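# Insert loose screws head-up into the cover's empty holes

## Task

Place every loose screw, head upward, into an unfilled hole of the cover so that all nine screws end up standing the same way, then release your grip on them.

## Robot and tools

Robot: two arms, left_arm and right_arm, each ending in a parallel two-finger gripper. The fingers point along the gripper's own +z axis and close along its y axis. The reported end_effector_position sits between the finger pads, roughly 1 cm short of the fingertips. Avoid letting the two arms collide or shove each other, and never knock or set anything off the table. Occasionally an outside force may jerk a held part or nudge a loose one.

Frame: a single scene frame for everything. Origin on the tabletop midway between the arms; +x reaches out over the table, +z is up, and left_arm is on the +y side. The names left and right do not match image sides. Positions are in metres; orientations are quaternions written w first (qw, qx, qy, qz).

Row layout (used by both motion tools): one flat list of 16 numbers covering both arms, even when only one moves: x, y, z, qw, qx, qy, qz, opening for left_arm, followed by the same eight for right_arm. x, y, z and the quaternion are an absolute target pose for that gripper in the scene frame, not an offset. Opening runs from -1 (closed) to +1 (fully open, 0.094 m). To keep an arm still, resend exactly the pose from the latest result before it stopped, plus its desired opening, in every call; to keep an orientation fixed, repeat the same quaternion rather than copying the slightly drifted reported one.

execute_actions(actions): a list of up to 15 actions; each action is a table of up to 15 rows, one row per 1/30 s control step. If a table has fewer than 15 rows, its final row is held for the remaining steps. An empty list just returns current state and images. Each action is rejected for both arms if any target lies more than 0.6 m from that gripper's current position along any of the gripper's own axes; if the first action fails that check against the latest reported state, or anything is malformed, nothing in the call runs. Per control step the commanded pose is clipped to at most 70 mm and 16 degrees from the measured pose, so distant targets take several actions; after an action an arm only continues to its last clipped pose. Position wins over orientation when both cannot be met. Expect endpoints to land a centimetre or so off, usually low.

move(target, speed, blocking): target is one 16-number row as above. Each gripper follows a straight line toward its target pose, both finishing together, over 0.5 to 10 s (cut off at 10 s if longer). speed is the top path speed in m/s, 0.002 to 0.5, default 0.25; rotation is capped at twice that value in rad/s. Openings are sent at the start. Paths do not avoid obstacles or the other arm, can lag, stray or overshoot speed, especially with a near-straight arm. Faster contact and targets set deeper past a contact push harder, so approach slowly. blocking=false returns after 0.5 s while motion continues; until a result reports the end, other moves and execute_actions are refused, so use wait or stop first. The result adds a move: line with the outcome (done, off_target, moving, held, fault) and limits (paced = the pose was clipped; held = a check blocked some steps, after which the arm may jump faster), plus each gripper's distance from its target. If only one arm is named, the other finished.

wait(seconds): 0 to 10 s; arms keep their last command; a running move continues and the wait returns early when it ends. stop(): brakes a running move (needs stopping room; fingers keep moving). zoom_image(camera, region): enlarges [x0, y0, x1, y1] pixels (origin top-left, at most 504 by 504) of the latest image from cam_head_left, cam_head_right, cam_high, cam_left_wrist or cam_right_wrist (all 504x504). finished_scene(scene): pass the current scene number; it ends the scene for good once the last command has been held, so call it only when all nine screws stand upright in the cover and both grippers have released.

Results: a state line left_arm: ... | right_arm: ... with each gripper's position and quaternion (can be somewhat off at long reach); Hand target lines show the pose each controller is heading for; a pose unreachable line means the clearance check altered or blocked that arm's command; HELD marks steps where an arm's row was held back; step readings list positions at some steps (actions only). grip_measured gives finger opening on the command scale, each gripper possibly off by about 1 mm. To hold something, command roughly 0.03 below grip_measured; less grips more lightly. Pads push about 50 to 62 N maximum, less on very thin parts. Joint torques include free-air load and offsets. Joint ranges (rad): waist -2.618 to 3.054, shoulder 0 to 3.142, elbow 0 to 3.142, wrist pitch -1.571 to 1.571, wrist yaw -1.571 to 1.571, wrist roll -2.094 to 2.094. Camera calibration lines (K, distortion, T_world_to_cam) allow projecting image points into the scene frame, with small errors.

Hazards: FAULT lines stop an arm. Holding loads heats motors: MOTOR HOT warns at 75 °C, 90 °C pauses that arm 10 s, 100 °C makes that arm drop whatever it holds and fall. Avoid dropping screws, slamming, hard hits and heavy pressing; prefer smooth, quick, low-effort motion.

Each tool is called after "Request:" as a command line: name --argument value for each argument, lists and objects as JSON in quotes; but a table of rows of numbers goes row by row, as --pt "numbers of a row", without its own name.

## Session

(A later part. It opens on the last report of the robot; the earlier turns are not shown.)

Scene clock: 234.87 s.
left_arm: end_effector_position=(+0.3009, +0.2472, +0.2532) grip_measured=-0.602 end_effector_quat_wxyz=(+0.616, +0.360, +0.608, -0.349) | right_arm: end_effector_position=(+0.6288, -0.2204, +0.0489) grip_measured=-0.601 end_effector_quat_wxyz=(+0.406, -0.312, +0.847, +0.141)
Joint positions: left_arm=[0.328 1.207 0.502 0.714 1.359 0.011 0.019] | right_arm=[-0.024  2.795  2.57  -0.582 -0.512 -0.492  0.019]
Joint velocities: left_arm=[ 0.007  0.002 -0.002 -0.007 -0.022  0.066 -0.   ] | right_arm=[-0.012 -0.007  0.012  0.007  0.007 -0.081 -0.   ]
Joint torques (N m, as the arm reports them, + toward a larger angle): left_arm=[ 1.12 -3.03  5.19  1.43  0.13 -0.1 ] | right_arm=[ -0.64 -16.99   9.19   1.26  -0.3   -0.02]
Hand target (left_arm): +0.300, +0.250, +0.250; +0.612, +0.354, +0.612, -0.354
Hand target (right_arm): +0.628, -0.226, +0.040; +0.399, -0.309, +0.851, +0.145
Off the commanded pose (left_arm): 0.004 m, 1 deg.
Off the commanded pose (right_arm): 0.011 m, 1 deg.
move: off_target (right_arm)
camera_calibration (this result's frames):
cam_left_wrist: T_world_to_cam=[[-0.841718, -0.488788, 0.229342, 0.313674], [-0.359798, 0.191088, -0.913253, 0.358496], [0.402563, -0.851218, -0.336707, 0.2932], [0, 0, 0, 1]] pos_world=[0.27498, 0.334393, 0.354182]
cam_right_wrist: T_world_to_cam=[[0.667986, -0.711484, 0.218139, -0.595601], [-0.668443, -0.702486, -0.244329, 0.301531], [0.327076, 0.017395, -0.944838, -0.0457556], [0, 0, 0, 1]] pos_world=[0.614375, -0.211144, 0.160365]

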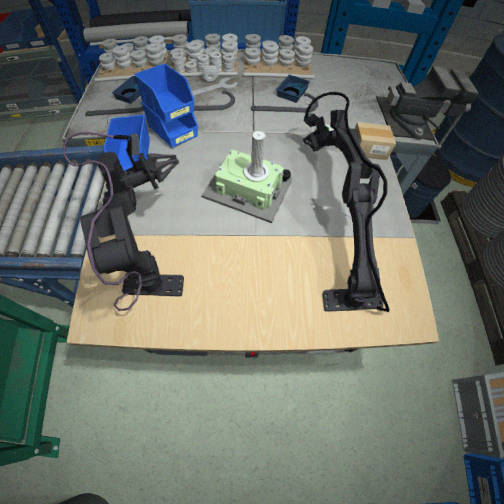

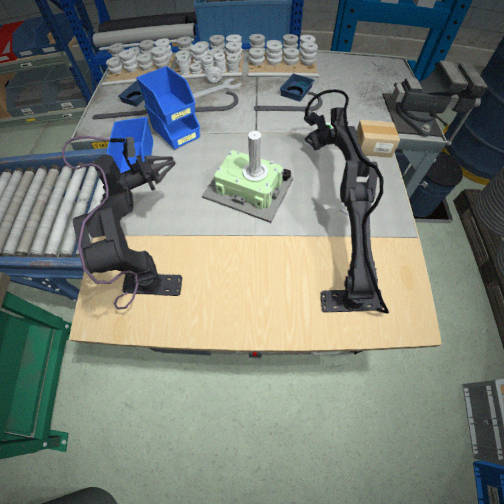

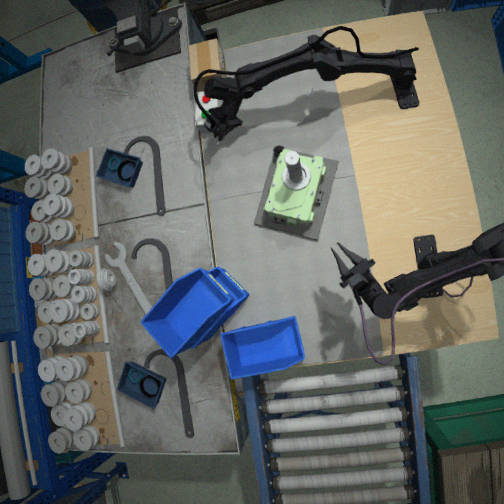

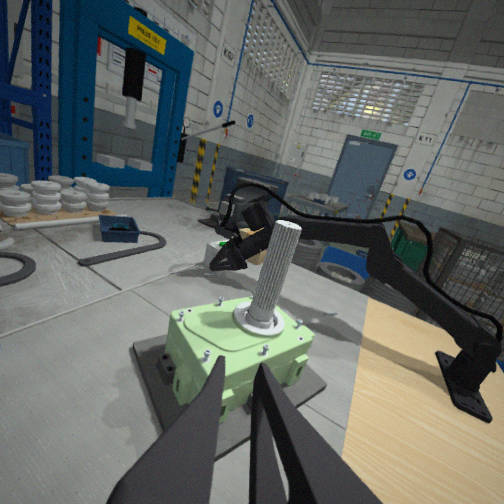

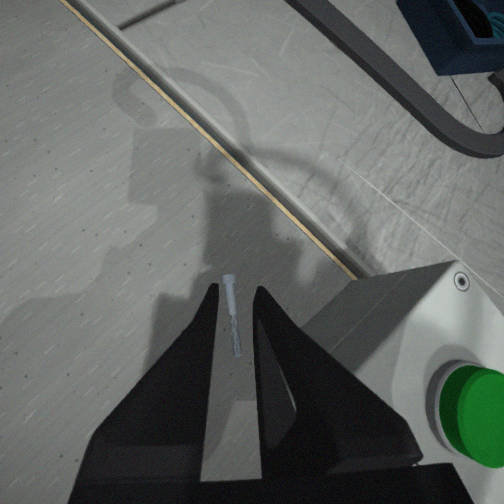

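Nice. Descend, close, carry to nearer spot and set down.

Request:
move --target '[0.3,0.25,0.25,0.612,0.354,0.612,-0.354,-0.6,0.632,-0.218,0.01,0.397,-0.31,0.851,0.145,-0.6]' --speed 0.04

Request:
move --target '[0.3,0.25,0.25,0.612,0.354,0.612,-0.354,-0.6,0.632,-0.218,0.01,0.397,-0.31,0.851,0.145,-1]'

Request:
move --target '[0.3,0.25,0.25,0.612,0.354,0.612,-0.354,-0.6,0.5,-0.2,0.08,0.397,-0.31,0.851,0.145,-1]' --speed 0.12

Request:
move --target '[0.3,0.25,0.25,0.612,0.354,0.612,-0.354,-0.6,0.40,-0.2,0.018,0.397,-0.31,0.851,0.145,-1]' --speed 0.08

Scene clock: 236.20 s.
left_arm: end_effector_position=(+0.3009, +0.2472, +0.2532) grip_measured=-0.602 end_effector_quat_wxyz=(+0.616, +0.360, +0.608, -0.349) | right_arm: end_effector_position=(+0.6381, -0.2196, +0.0452) grip_measured=-0.601 end_effector_quat_wxyz=(+0.427, -0.316, +0.836, +0.135)
Joint positions: left_arm=[0.328 1.207 0.502 0.714 1.359 0.011 0.019] | right_arm=[-0.024  2.818  2.57  -0.512 -0.516 -0.493  0.019]
Joint velocities: left_arm=[ 0.007 -0.007 -0.002 -0.022 -0.022 -0.051 -0.   ] | right_arm=[-0.012  0.027  0.007 -0.081  0.007  0.007 -0.   ]
Joint torques (N m, as the arm reports them, + toward a larger angle): left_arm=[ 1.13 -3.02  5.18  1.43  0.13 -0.11] | right_arm=[  0.29 -15.07   7.34   1.3   -0.14   0.05]
Hand target (left_arm): +0.300, +0.250, +0.250; +0.612, +0.354, +0.612, -0.354
Hand target (right_arm): +0.631, -0.218, +0.011; +0.398, -0.310, +0.851, +0.145
Off the commanded pose (left_arm): 0.004 m, 1 deg.
Off the commanded pose (right_arm): 0.036 m, 4 deg.
move: off_target (right_arm)
camera_calibration (this result's frames):
cam_left_wrist: T_world_to_cam=[[-0.841718, -0.488788, 0.229342, 0.313674], [-0.359798, 0.191088, -0.913253, 0.358496], [0.402563, -0.851218, -0.336707, 0.2932], [0, 0, 0, 1]] pos_world=[0.27498, 0.334393, 0.354182]
cam_right_wrist: T_world_to_cam=[[0.659831, -0.70938, 0.247796, -0.596083], [-0.652975, -0.704493, -0.278052, 0.298599], [0.371815, 0.0216629, -0.928054, -0.0806844], [0, 0, 0, 1]] pos_world=[0.618292, -0.210741, 0.155853]

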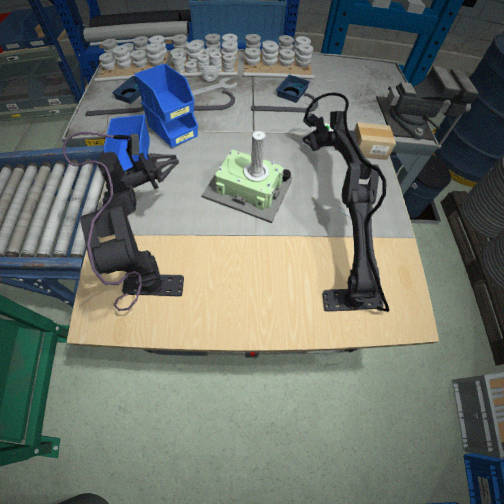

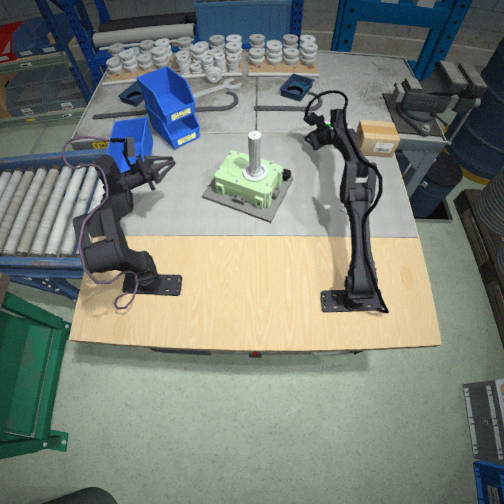

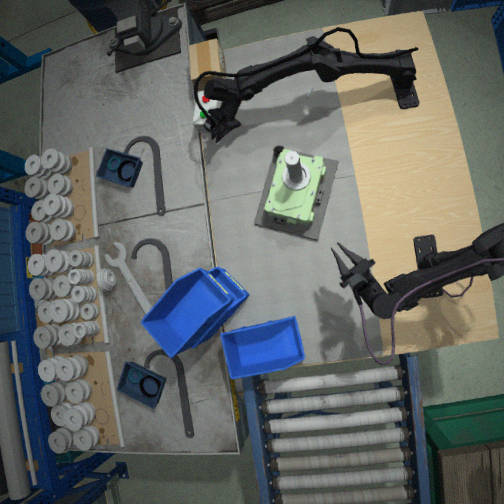

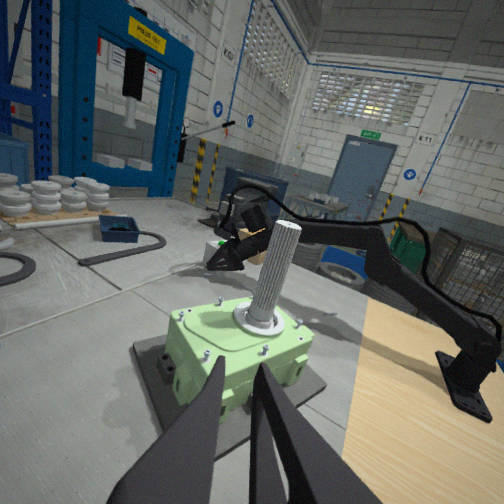

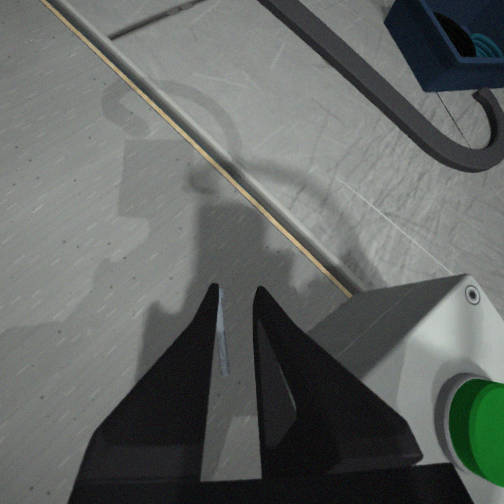

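Scene clock: 236.90 s.
left_arm: end_effector_position=(+0.3009, +0.2472, +0.2532) grip_measured=-0.602 end_effector_quat_wxyz=(+0.616, +0.360, +0.608, -0.349) | right_arm: end_effector_position=(+0.6382, -0.2202, +0.0336) grip_measured=-0.985 end_effector_quat_wxyz=(+0.422, -0.315, +0.839, +0.135)
Joint positions: left_arm=[0.328 1.207 0.502 0.714 1.359 0.011 0.019] | right_arm=[-0.024  2.838  2.57  -0.503 -0.513 -0.494  0.001]
Joint velocities: left_arm=[ 0.017 -0.012  0.002 -0.022  0.095  0.022 -0.001] | right_arm=[ 0.002 -0.007 -0.002 -0.022  0.022 -0.007 -0.   ]
Joint torques (N m, as the arm reports them, + toward a larger angle): left_arm=[ 1.14 -3.02  5.16  1.42  0.13 -0.1 ] | right_arm=[  0.16 -16.02   8.43   1.15  -0.16   0.08]
Hand target (left_arm): +0.300, +0.250, +0.250; +0.612, +0.354, +0.612, -0.354
Hand target (right_arm): +0.632, -0.218, +0.010; +0.398, -0.309, +0.851, +0.145
Off the commanded pose (left_arm): 0.004 m, 1 deg.
Off the commanded pose (right_arm): 0.024 m, 3 deg.
move: off_target (right_arm)
camera_calibration (this result's frames):
cam_left_wrist: T_world_to_cam=[[-0.841718, -0.488788, 0.229342, 0.313674], [-0.359798, 0.191088, -0.913253, 0.358496], [0.402563, -0.851218, -0.336707, 0.2932], [0, 0, 0, 1]] pos_world=[0.27498, 0.334393, 0.354182]
cam_right_wrist: T_world_to_cam=[[0.660835, -0.71, 0.243305, -0.594264], [-0.657109, -0.703966, -0.269519, 0.297515], [0.362637, 0.0182293, -0.931752, -0.0863216], [0, 0, 0, 1]] pos_world=[0.619514, -0.210914, 0.144343]

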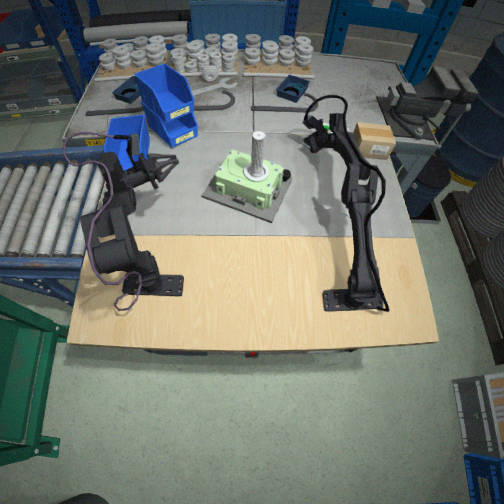

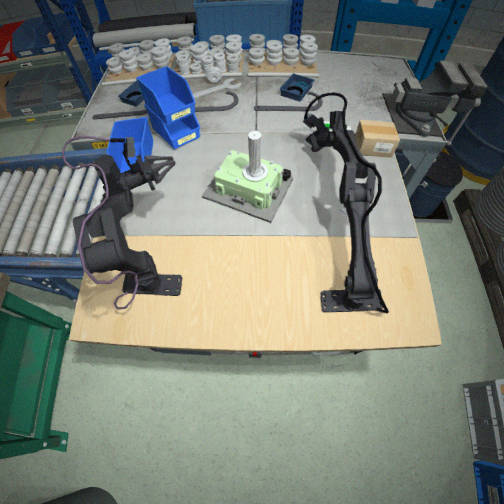

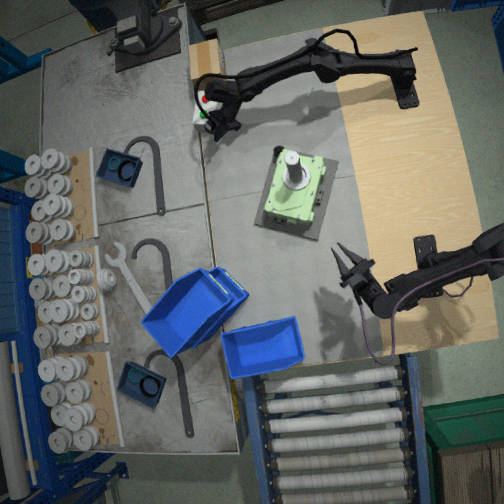

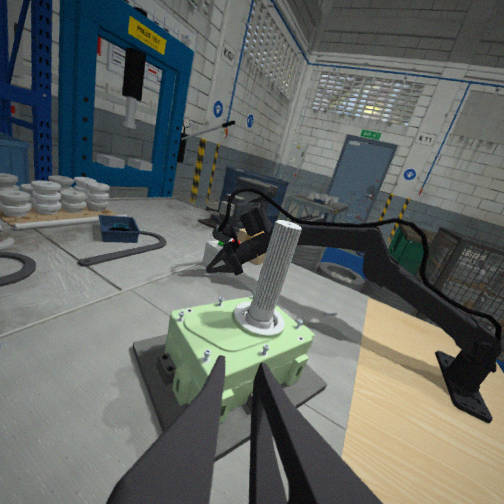

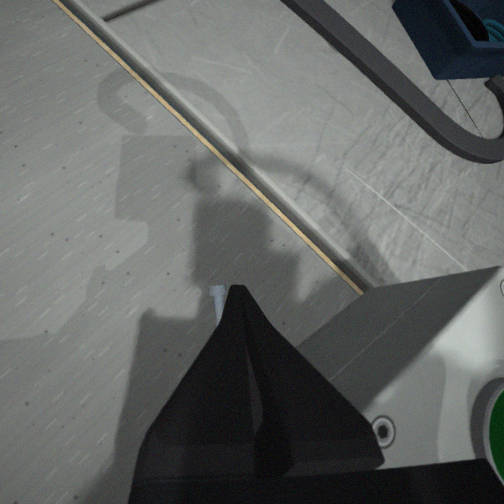

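Scene clock: 238.57 s.
left_arm: end_effector_position=(+0.3009, +0.2472, +0.2532) grip_measured=-0.602 end_effector_quat_wxyz=(+0.616, +0.360, +0.608, -0.349) | right_arm: end_effector_position=(+0.5047, -0.2024, +0.0764) grip_measured=-0.985 end_effector_quat_wxyz=(+0.397, -0.310, +0.852, +0.144)
Joint positions: left_arm=[0.328 1.207 0.502 0.714 1.359 0.011 0.019] | right_arm=[ 0.018  2.158  1.526 -0.18  -0.481 -0.456  0.001]
Joint velocities: left_arm=[-0.007  0.007  0.012 -0.022 -0.066  0.007 -0.   ] | right_arm=[-0.007 -0.017 -0.007 -0.037 -0.022 -0.037 -0.001]
Joint torques (N m, as the arm reports them, + toward a larger angle): left_arm=[ 1.13 -3.03  5.17  1.42  0.13 -0.1 ] | right_arm=[  0.51 -15.67   5.52   1.41  -0.23   0.04]
Hand target (left_arm): +0.300, +0.250, +0.250; +0.612, +0.354, +0.612, -0.354
Hand target (right_arm): +0.500, -0.199, +0.080; +0.397, -0.310, +0.852, +0.145
Off the commanded pose (left_arm): 0.004 m, 1 deg.
Off the commanded pose (right_arm): 0.006 m, 0 deg.
move: done
camera_calibration (this result's frames):
cam_left_wrist: T_world_to_cam=[[-0.841718, -0.488788, 0.229342, 0.313674], [-0.359798, 0.191088, -0.913253, 0.358496], [0.402563, -0.851218, -0.336707, 0.2932], [0, 0, 0, 1]] pos_world=[0.27498, 0.334393, 0.354182]
cam_right_wrist: T_world_to_cam=[[0.671242, -0.712672, 0.203795, -0.506597], [-0.674946, -0.701305, -0.229388, 0.240315], [0.306401, 0.0164244, -0.951761, 0.0312707], [0, 0, 0, 1]] pos_world=[0.492668, -0.193018, 0.18813]

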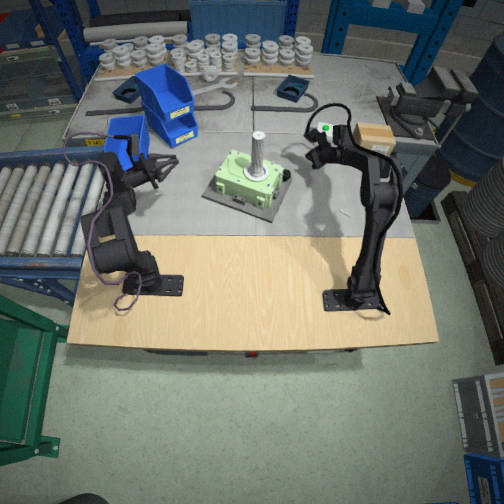

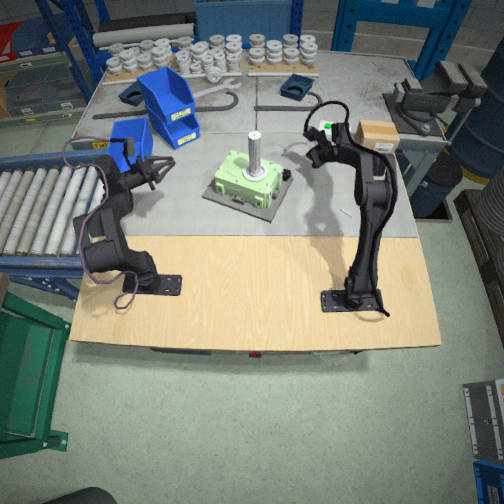

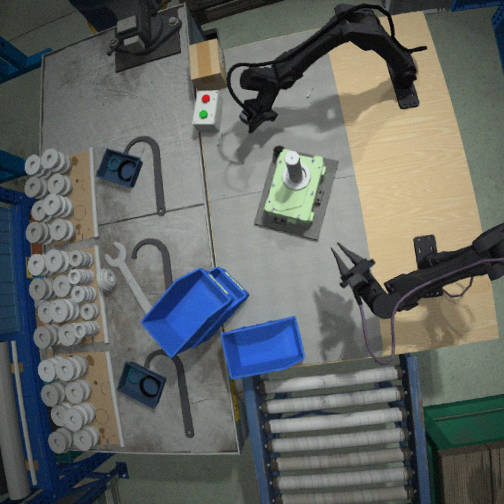

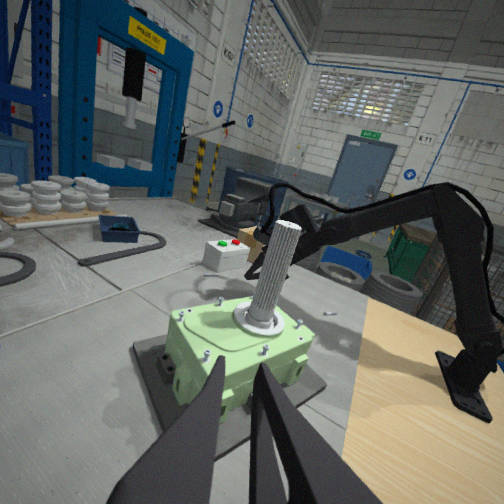

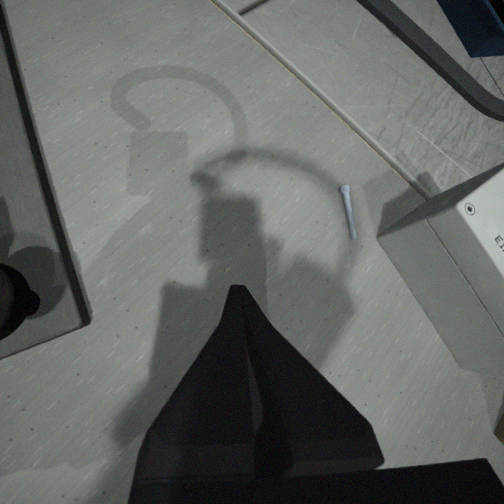

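Scene clock: 240.37 s.
left_arm: end_effector_position=(+0.3009, +0.2472, +0.2532) grip_measured=-0.602 end_effector_quat_wxyz=(+0.616, +0.360, +0.608, -0.349) | right_arm: end_effector_position=(+0.4090, -0.2029, +0.0210) grip_measured=-0.985 end_effector_quat_wxyz=(+0.407, -0.310, +0.848, +0.141)
Joint positions: left_arm=[0.328 1.207 0.502 0.714 1.359 0.011 0.019] | right_arm=[ 0.029  1.969  0.938  0.247 -0.473 -0.445  0.001]
Joint velocities: left_arm=[-0.007  0.002  0.002 -0.007  0.037 -0.051 -0.001] | right_arm=[ 0.002 -0.017 -0.017  0.037 -0.037 -0.037  0.001]
Joint torques (N m, as the arm reports them, + toward a larger angle): left_arm=[ 1.1  -3.03  5.17  1.42  0.12 -0.1 ] | right_arm=[  0.7  -12.02   4.15   1.3   -0.17   0.07]
Hand target (left_arm): +0.300, +0.250, +0.250; +0.612, +0.354, +0.612, -0.354
Hand target (right_arm): +0.400, -0.199, +0.018; +0.397, -0.310, +0.851, +0.145
Off the commanded pose (left_arm): 0.004 m, 1 deg.
Off the commanded pose (right_arm): 0.010 m, 1 deg.
move: done
camera_calibration (this result's frames):
cam_left_wrist: T_world_to_cam=[[-0.841718, -0.488788, 0.229342, 0.313674], [-0.359798, 0.191088, -0.913253, 0.358496], [0.402563, -0.851218, -0.336707, 0.2932], [0, 0, 0, 1]] pos_world=[0.27498, 0.334393, 0.354182]
cam_right_wrist: T_world_to_cam=[[0.665219, -0.714411, 0.217027, -0.429647], [-0.670864, -0.699489, -0.246285, 0.161695], [0.327757, 0.018238, -0.944586, -0.000709449], [0, 0, 0, 1]] pos_world=[0.394517, -0.193827, 0.132398]

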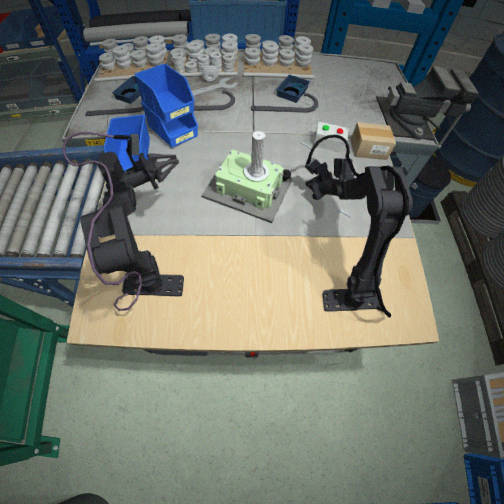

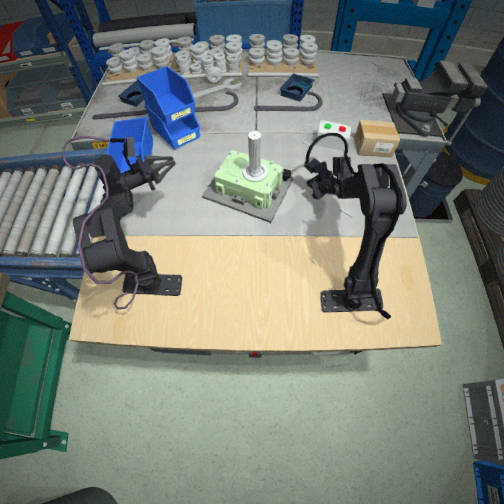

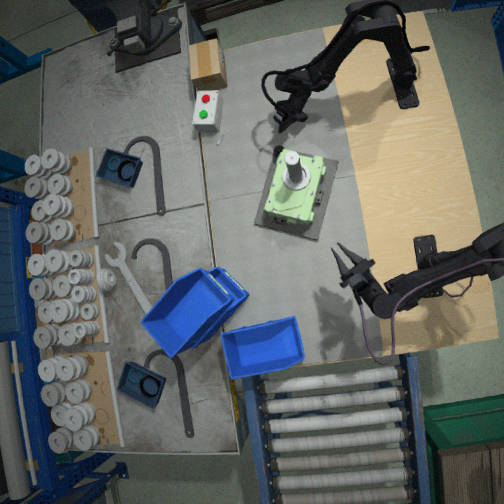

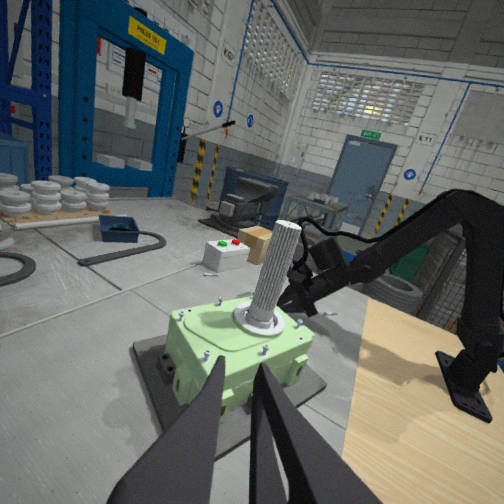

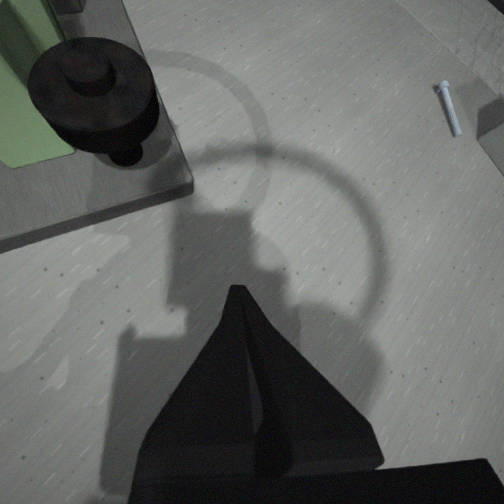

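Request:
move --target '[0.3,0.25,0.25,0.612,0.354,0.612,-0.354,-0.6,0.572,-0.278,0.02,0.397,-0.31,0.851,0.145,-0.6]' --speed 0.12

Request:
move --target '[0.3,0.25,0.25,0.612,0.354,0.612,-0.354,-0.6,0.622,-0.22,0.015,0.397,-0.31,0.851,0.145,-0.6]' --speed 0.04

Scene clock: 242.67 s.
left_arm: end_effector_position=(+0.3009, +0.2472, +0.2532) grip_measured=-0.602 end_effector_quat_wxyz=(+0.616, +0.360, +0.608, -0.349) | right_arm: end_effector_position=(+0.5724, -0.2786, +0.0268) grip_measured=-0.602 end_effector_quat_wxyz=(+0.405, -0.310, +0.850, +0.136)
Joint positions: left_arm=[0.328 1.207 0.502 0.714 1.359 0.011 0.019] | right_arm=[-0.133  2.497  1.918 -0.278 -0.573 -0.586  0.019]
Joint velocities: left_arm=[ 0.002  0.017 -0.002  0.066 -0.081  0.037 -0.   ] | right_arm=[-0.017  0.002 -0.002 -0.066 -0.007 -0.11  -0.   ]
Joint torques (N m, as the arm reports them, + toward a larger angle): left_arm=[ 1.14 -3.02  5.19  1.42  0.13 -0.1 ] | right_arm=[ -0.44 -14.86   8.8    1.19  -0.38  -0.05]
Hand target (left_arm): +0.300, +0.250, +0.250; +0.612, +0.354, +0.612, -0.354
Hand target (right_arm): +0.572, -0.279, +0.020; +0.398, -0.310, +0.851, +0.145
Off the commanded pose (left_arm): 0.004 m, 1 deg.
Off the commanded pose (right_arm): 0.007 m, 1 deg.
move: done
camera_calibration (this result's frames):
cam_left_wrist: T_world_to_cam=[[-0.841718, -0.488788, 0.229342, 0.313674], [-0.359798, 0.191088, -0.913253, 0.358496], [0.402563, -0.851218, -0.336707, 0.2932], [0, 0, 0, 1]] pos_world=[0.27498, 0.334393, 0.354182]
cam_right_wrist: T_world_to_cam=[[0.66246, -0.715134, 0.223002, -0.592425], [-0.674756, -0.698957, -0.236989, 0.221939], [0.325348, 0.00652435, -0.945572, -0.0492127], [0, 0, 0, 1]] pos_world=[0.558224, -0.268217, 0.138175]

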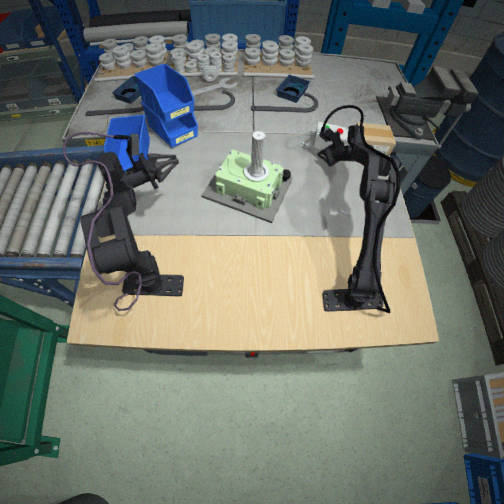

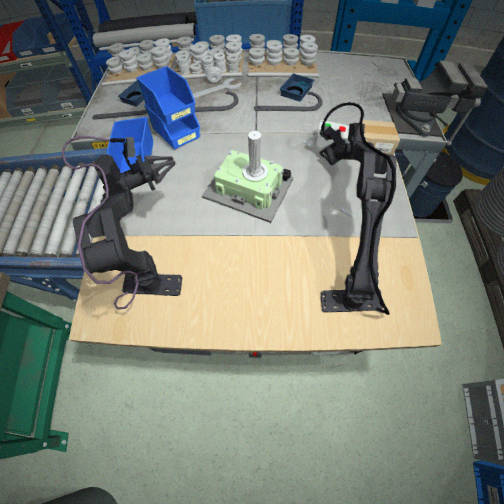

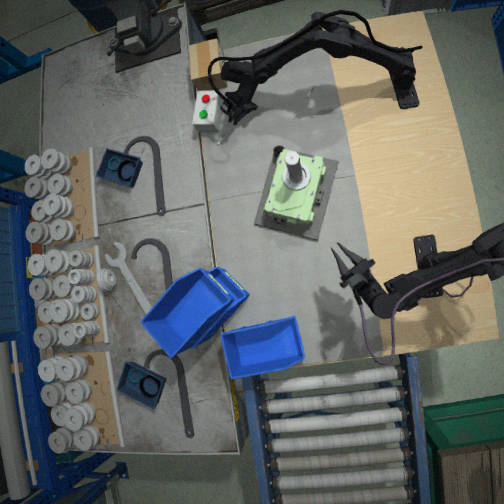

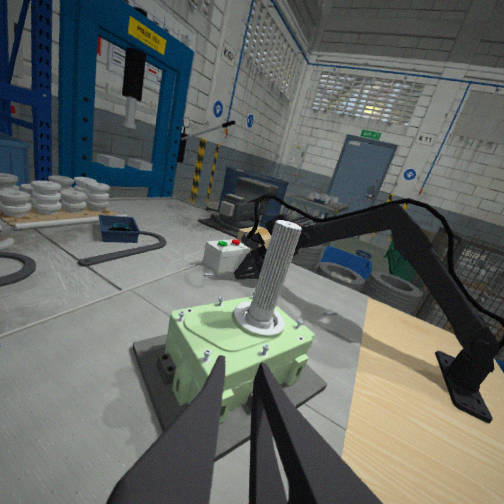

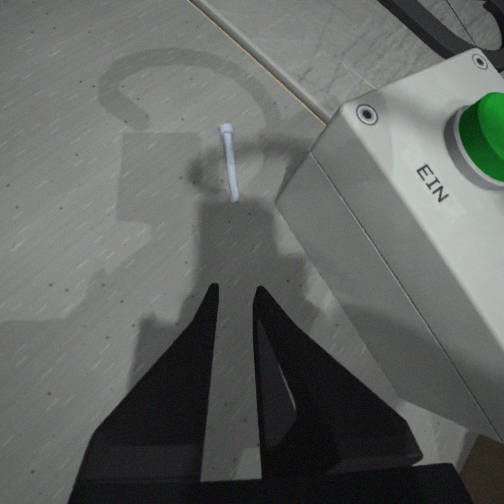

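Scene clock: 244.90 s.
left_arm: end_effector_position=(+0.3009, +0.2472, +0.2532) grip_measured=-0.602 end_effector_quat_wxyz=(+0.616, +0.360, +0.608, -0.349) | right_arm: end_effector_position=(+0.6258, -0.2248, +0.0266) grip_measured=-0.602 end_effector_quat_wxyz=(+0.412, -0.312, +0.845, +0.138)
Joint positions: left_arm=[0.328 1.207 0.502 0.714 1.359 0.011 0.019] | right_arm=[-0.031  2.757  2.399 -0.437 -0.515 -0.497  0.019]
Joint velocities: left_arm=[ 0.017  0.002  0.002 -0.007  0.007 -0.066  0.   ] | right_arm=[-0.007  0.002  0.032 -0.066 -0.037 -0.037 -0.001]
Joint torques (N m, as the arm reports them, + toward a larger angle): left_arm=[ 1.11 -3.04  5.18  1.43  0.13 -0.1 ] | right_arm=[  0.48 -16.56   9.16   1.24  -0.21   0.07]
Hand target (left_arm): +0.300, +0.250, +0.250; +0.612, +0.354, +0.612, -0.354
Hand target (right_arm): +0.622, -0.221, +0.015; +0.398, -0.310, +0.851, +0.145
Off the commanded pose (left_arm): 0.004 m, 1 deg.
Off the commanded pose (right_arm): 0.013 m, 2 deg.
move: off_target (right_arm)
camera_calibration (this result's frames):
cam_left_wrist: T_world_to_cam=[[-0.841718, -0.488788, 0.229342, 0.313674], [-0.359798, 0.191088, -0.913253, 0.358496], [0.402563, -0.851218, -0.336707, 0.2932], [0, 0, 0, 1]] pos_world=[0.27498, 0.334393, 0.354182]
cam_right_wrist: T_world_to_cam=[[0.663325, -0.71286, 0.227663, -0.589527], [-0.666624, -0.701121, -0.253064, 0.290381], [0.340018, 0.0160981, -0.940281, -0.0742944], [0, 0, 0, 1]] pos_world=[0.609884, -0.215462, 0.137841]

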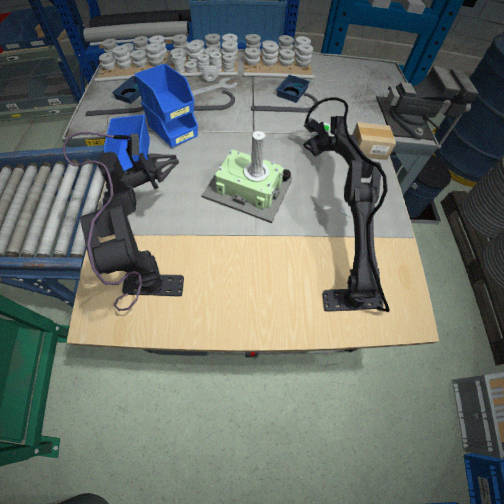

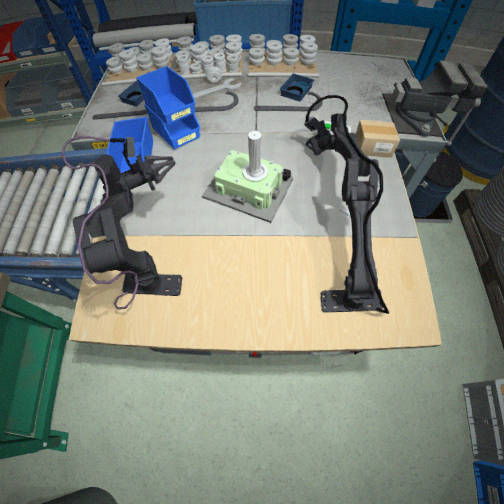

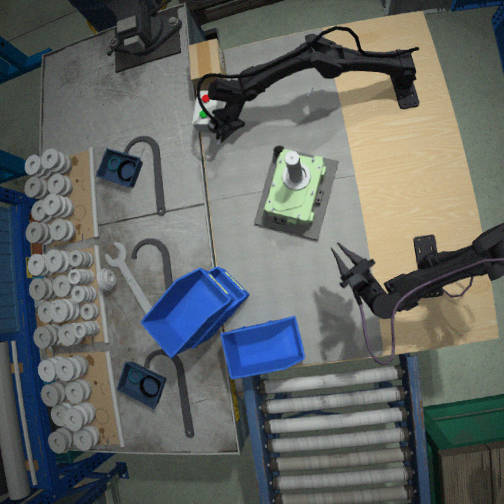

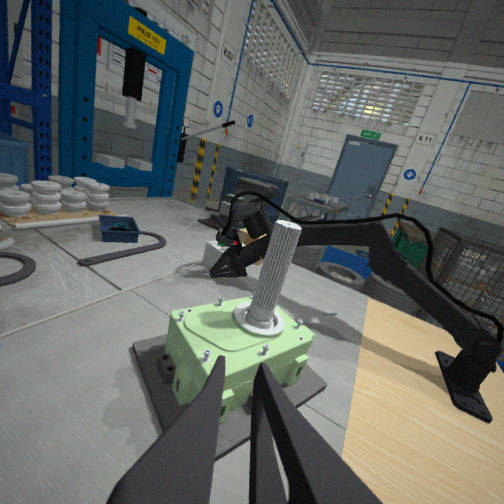

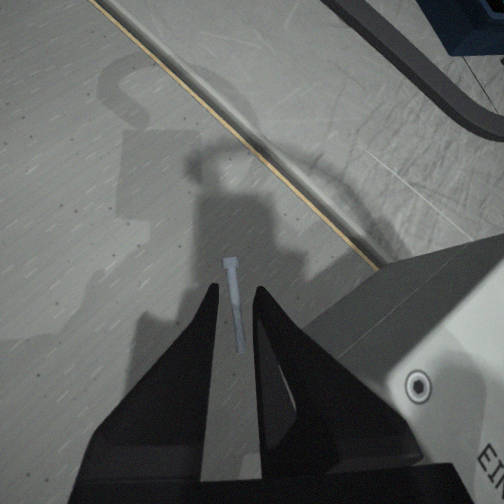

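Request:
move --target '[0.3,0.25,0.25,0.612,0.354,0.612,-0.354,-0.6,0.628,-0.215,0.012,0.397,-0.31,0.851,0.145,-0.6]' --speed 0.03

Request:
move --target '[0.3,0.25,0.25,0.612,0.354,0.612,-0.354,-0.6,0.628,-0.215,0.012,0.397,-0.31,0.851,0.145,-1]'

Request:
move --target '[0.3,0.25,0.25,0.612,0.354,0.612,-0.354,-0.6,0.40,-0.21,0.02,0.397,-0.31,0.851,0.145,-1]' --speed 0.07

Scene clock: 247.27 s.
left_arm: end_effector_position=(+0.3009, +0.2472, +0.2532) grip_measured=-0.602 end_effector_quat_wxyz=(+0.616, +0.360, +0.608, -0.349) | right_arm: end_effector_position=(+0.6321, -0.2214, +0.0266) grip_measured=-0.602 end_effector_quat_wxyz=(+0.414, -0.311, +0.844, +0.137)
Joint positions: left_arm=[0.328 1.207 0.502 0.714 1.359 0.011 0.019] | right_arm=[-0.025  2.802  2.484 -0.47  -0.509 -0.488  0.019]
Joint velocities: left_arm=[ 0.012  0.002  0.002 -0.022  0.081  0.037  0.   ] | right_arm=[ 0.007 -0.017  0.002 -0.037  0.007  0.037 -0.   ]
Joint torques (N m, as the arm reports them, + toward a larger angle): left_arm=[ 1.13 -3.05  5.17  1.42  0.13 -0.09] | right_arm=[  0.67 -16.48   8.84   1.22  -0.19   0.06]
Hand target (left_arm): +0.300, +0.250, +0.250; +0.612, +0.354, +0.612, -0.354
Hand target (right_arm): +0.628, -0.215, +0.012; +0.398, -0.310, +0.851, +0.145
Off the commanded pose (left_arm): 0.004 m, 1 deg.
Off the commanded pose (right_arm): 0.016 m, 2 deg.
move: off_target (right_arm)
camera_calibration (this result's frames):
cam_left_wrist: T_world_to_cam=[[-0.841718, -0.488788, 0.229342, 0.313674], [-0.359798, 0.191088, -0.913253, 0.358496], [0.402563, -0.851218, -0.336707, 0.2932], [0, 0, 0, 1]] pos_world=[0.27498, 0.334393, 0.354182]
cam_right_wrist: T_world_to_cam=[[0.660475, -0.714919, 0.229484, -0.589888], [-0.66755, -0.69902, -0.256413, 0.298141], [0.343728, 0.016162, -0.93893, -0.0788977], [0, 0, 0, 1]] pos_world=[0.61575, -0.21204, 0.137738]

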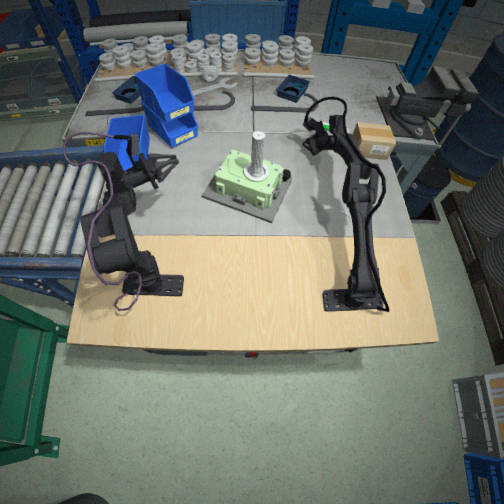

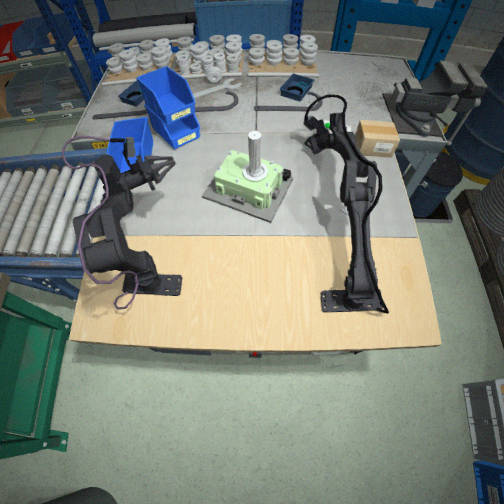

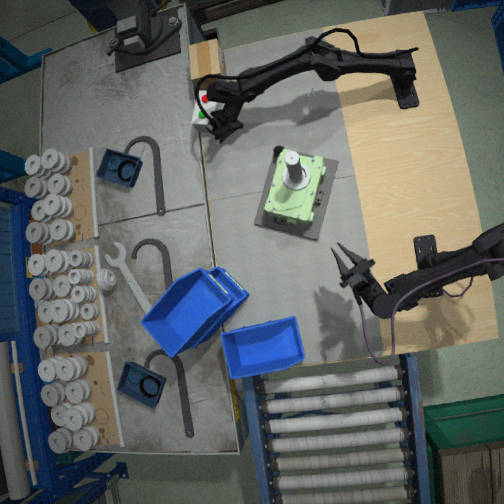

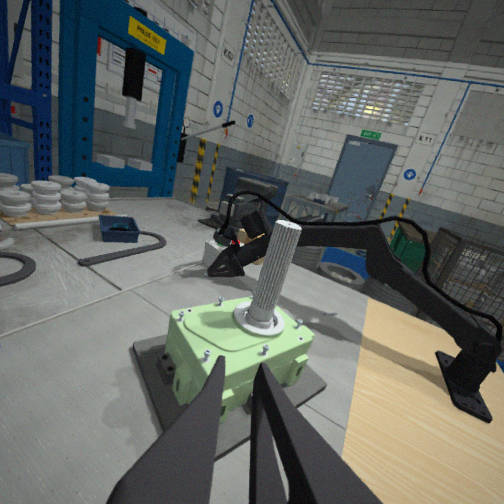

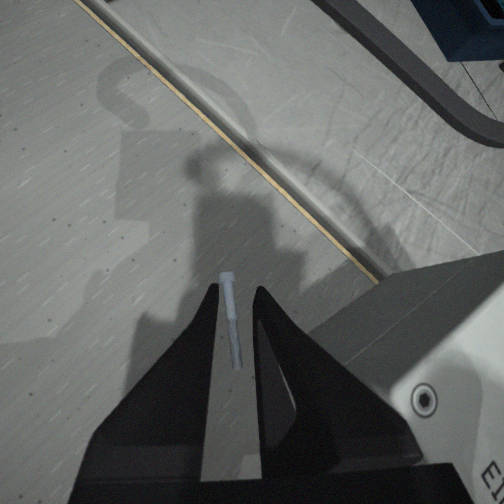

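Scene clock: 247.97 s.
left_arm: end_effector_position=(+0.3009, +0.2472, +0.2532) grip_measured=-0.602 end_effector_quat_wxyz=(+0.616, +0.360, +0.608, -0.349) | right_arm: end_effector_position=(+0.6322, -0.2210, +0.0268) grip_measured=-0.948 end_effector_quat_wxyz=(+0.415, -0.311, +0.844, +0.137)
Joint positions: left_arm=[0.328 1.207 0.502 0.714 1.359 0.011 0.019] | right_arm=[-0.025  2.802  2.484 -0.469 -0.509 -0.488  0.002]
Joint velocities: left_arm=[-0.007  0.012 -0.007 -0.022 -0.007 -0.022  0.   ] | right_arm=[-0.007 -0.027 -0.022 -0.022  0.022 -0.022 -0.001]
Joint torques (N m, as the arm reports them, + toward a larger angle): left_arm=[ 1.15 -3.02  5.18  1.43  0.12 -0.1 ] | right_arm=[  0.63 -16.53   9.09   1.16  -0.19   0.06]
Hand target (left_arm): +0.300, +0.250, +0.250; +0.612, +0.354, +0.612, -0.354
Hand target (right_arm): +0.628, -0.215, +0.012; +0.398, -0.310, +0.851, +0.145
Off the commanded pose (left_arm): 0.004 m, 1 deg.
Off the commanded pose (right_arm): 0.017 m, 2 deg.
move: off_target (right_arm)
camera_calibration (this result's frames):
cam_left_wrist: T_world_to_cam=[[-0.841718, -0.488788, 0.229342, 0.313674], [-0.359798, 0.191088, -0.913253, 0.358496], [0.402563, -0.851218, -0.336707, 0.2932], [0, 0, 0, 1]] pos_world=[0.27498, 0.334393, 0.354182]
cam_right_wrist: T_world_to_cam=[[0.660552, -0.714762, 0.229753, -0.589811], [-0.667014, -0.699166, -0.257407, 0.298156], [0.34462, 0.0167821, -0.938592, -0.0791883], [0, 0, 0, 1]] pos_world=[0.615765, -0.211785, 0.137932]

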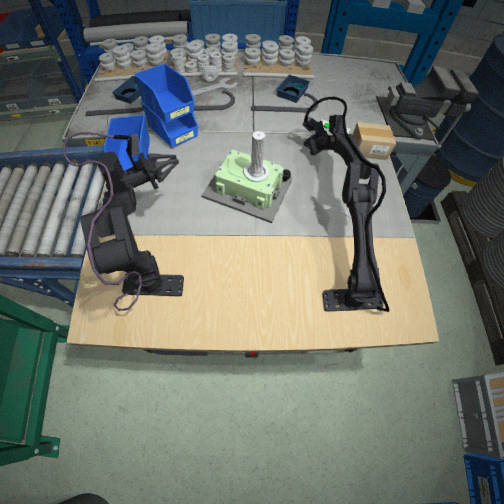

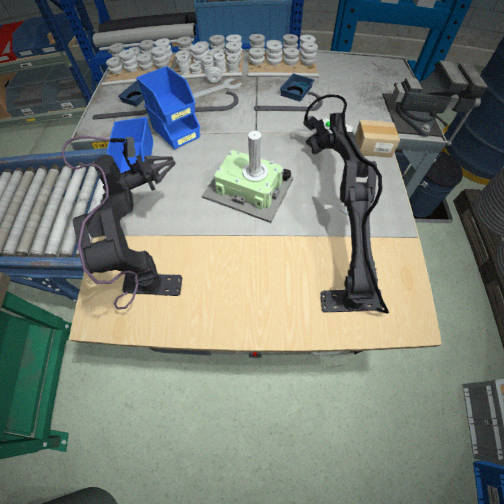

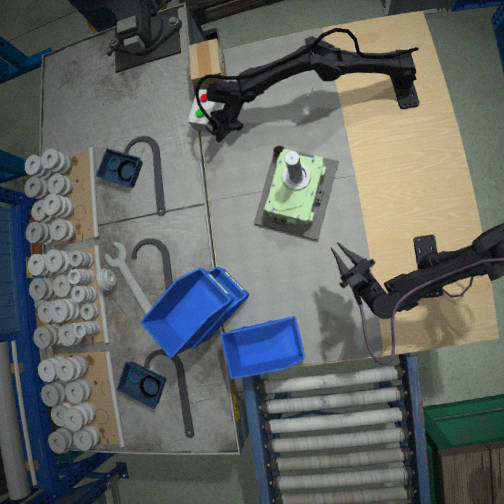

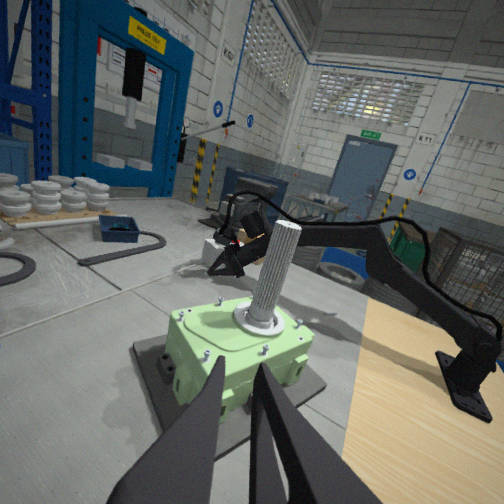

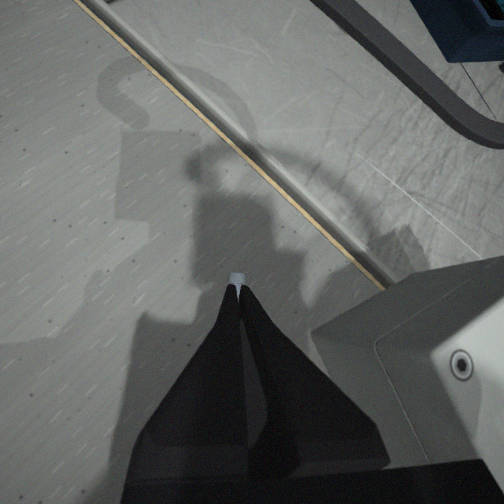

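Scene clock: 251.60 s.
left_arm: end_effector_position=(+0.3009, +0.2472, +0.2532) grip_measured=-0.602 end_effector_quat_wxyz=(+0.616, +0.360, +0.608, -0.349) | right_arm: end_effector_position=(+0.4078, -0.2109, +0.0214) grip_measured=-0.948 end_effector_quat_wxyz=(+0.405, -0.311, +0.848, +0.143)
Joint positions: left_arm=[0.328 1.207 0.502 0.714 1.359 0.011 0.019] | right_arm=[ 0.005  1.964  0.939  0.227 -0.494 -0.465  0.002]
Joint velocities: left_arm=[-0.002 -0.002  0.012  0.022  0.007 -0.051 -0.   ] | right_arm=[-0.007 -0.012  0.002  0.022 -0.037  0.007 -0.001]
Joint torques (N m, as the arm reports them, + toward a larger angle): left_arm=[ 1.12 -3.02  5.16  1.43  0.13 -0.1 ] | right_arm=[  0.62 -12.27   4.18   1.33  -0.15   0.05]
Hand target (left_arm): +0.300, +0.250, +0.250; +0.612, +0.354, +0.612, -0.354
Hand target (right_arm): +0.400, -0.208, +0.020; +0.397, -0.310, +0.852, +0.145
Off the commanded pose (left_arm): 0.004 m, 1 deg.
Off the commanded pose (right_arm): 0.008 m, 1 deg.
move: done
camera_calibration (this result's frames):
cam_left_wrist: T_world_to_cam=[[-0.841718, -0.488788, 0.229342, 0.313674], [-0.359798, 0.191088, -0.913253, 0.358496], [0.402563, -0.851218, -0.336707, 0.2932], [0, 0, 0, 1]] pos_world=[0.27498, 0.334393, 0.354182]
cam_right_wrist: T_world_to_cam=[[0.668588, -0.712391, 0.21328, -0.435473], [-0.669571, -0.701486, -0.244115, 0.154459], [0.323518, 0.0204066, -0.946002, 0.00243286], [0, 0, 0, 1]] pos_world=[0.393787, -0.201926, 0.132885]

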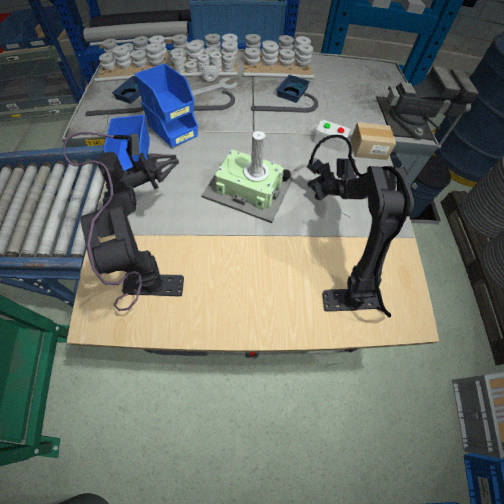

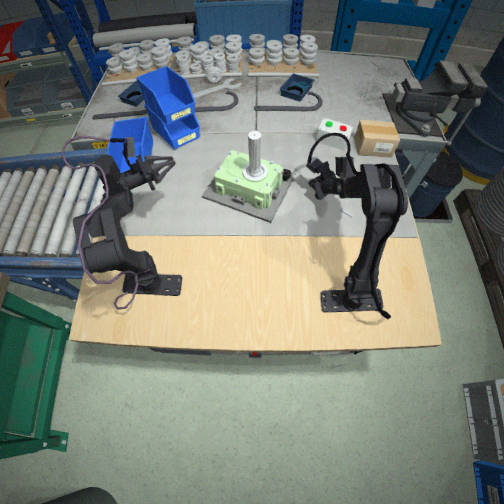

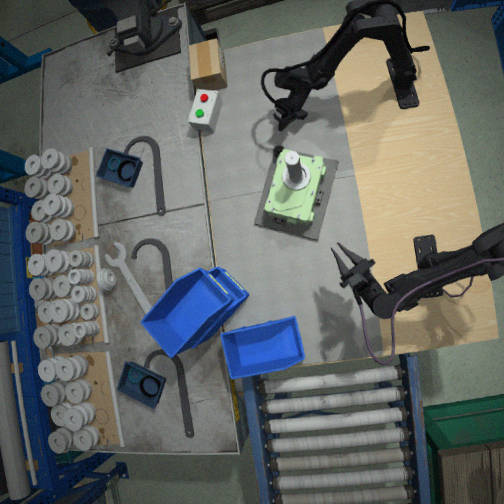

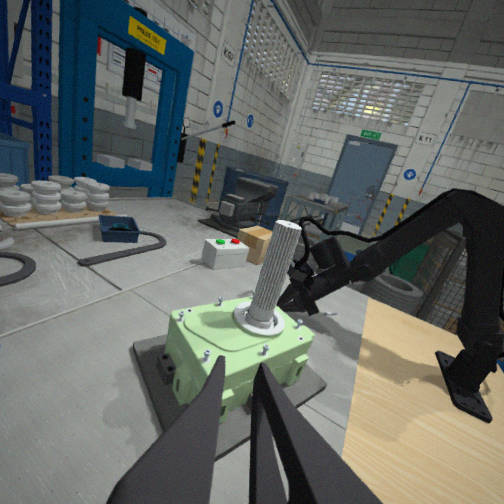

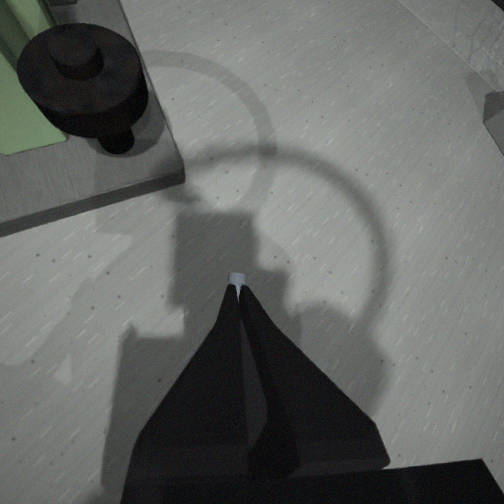

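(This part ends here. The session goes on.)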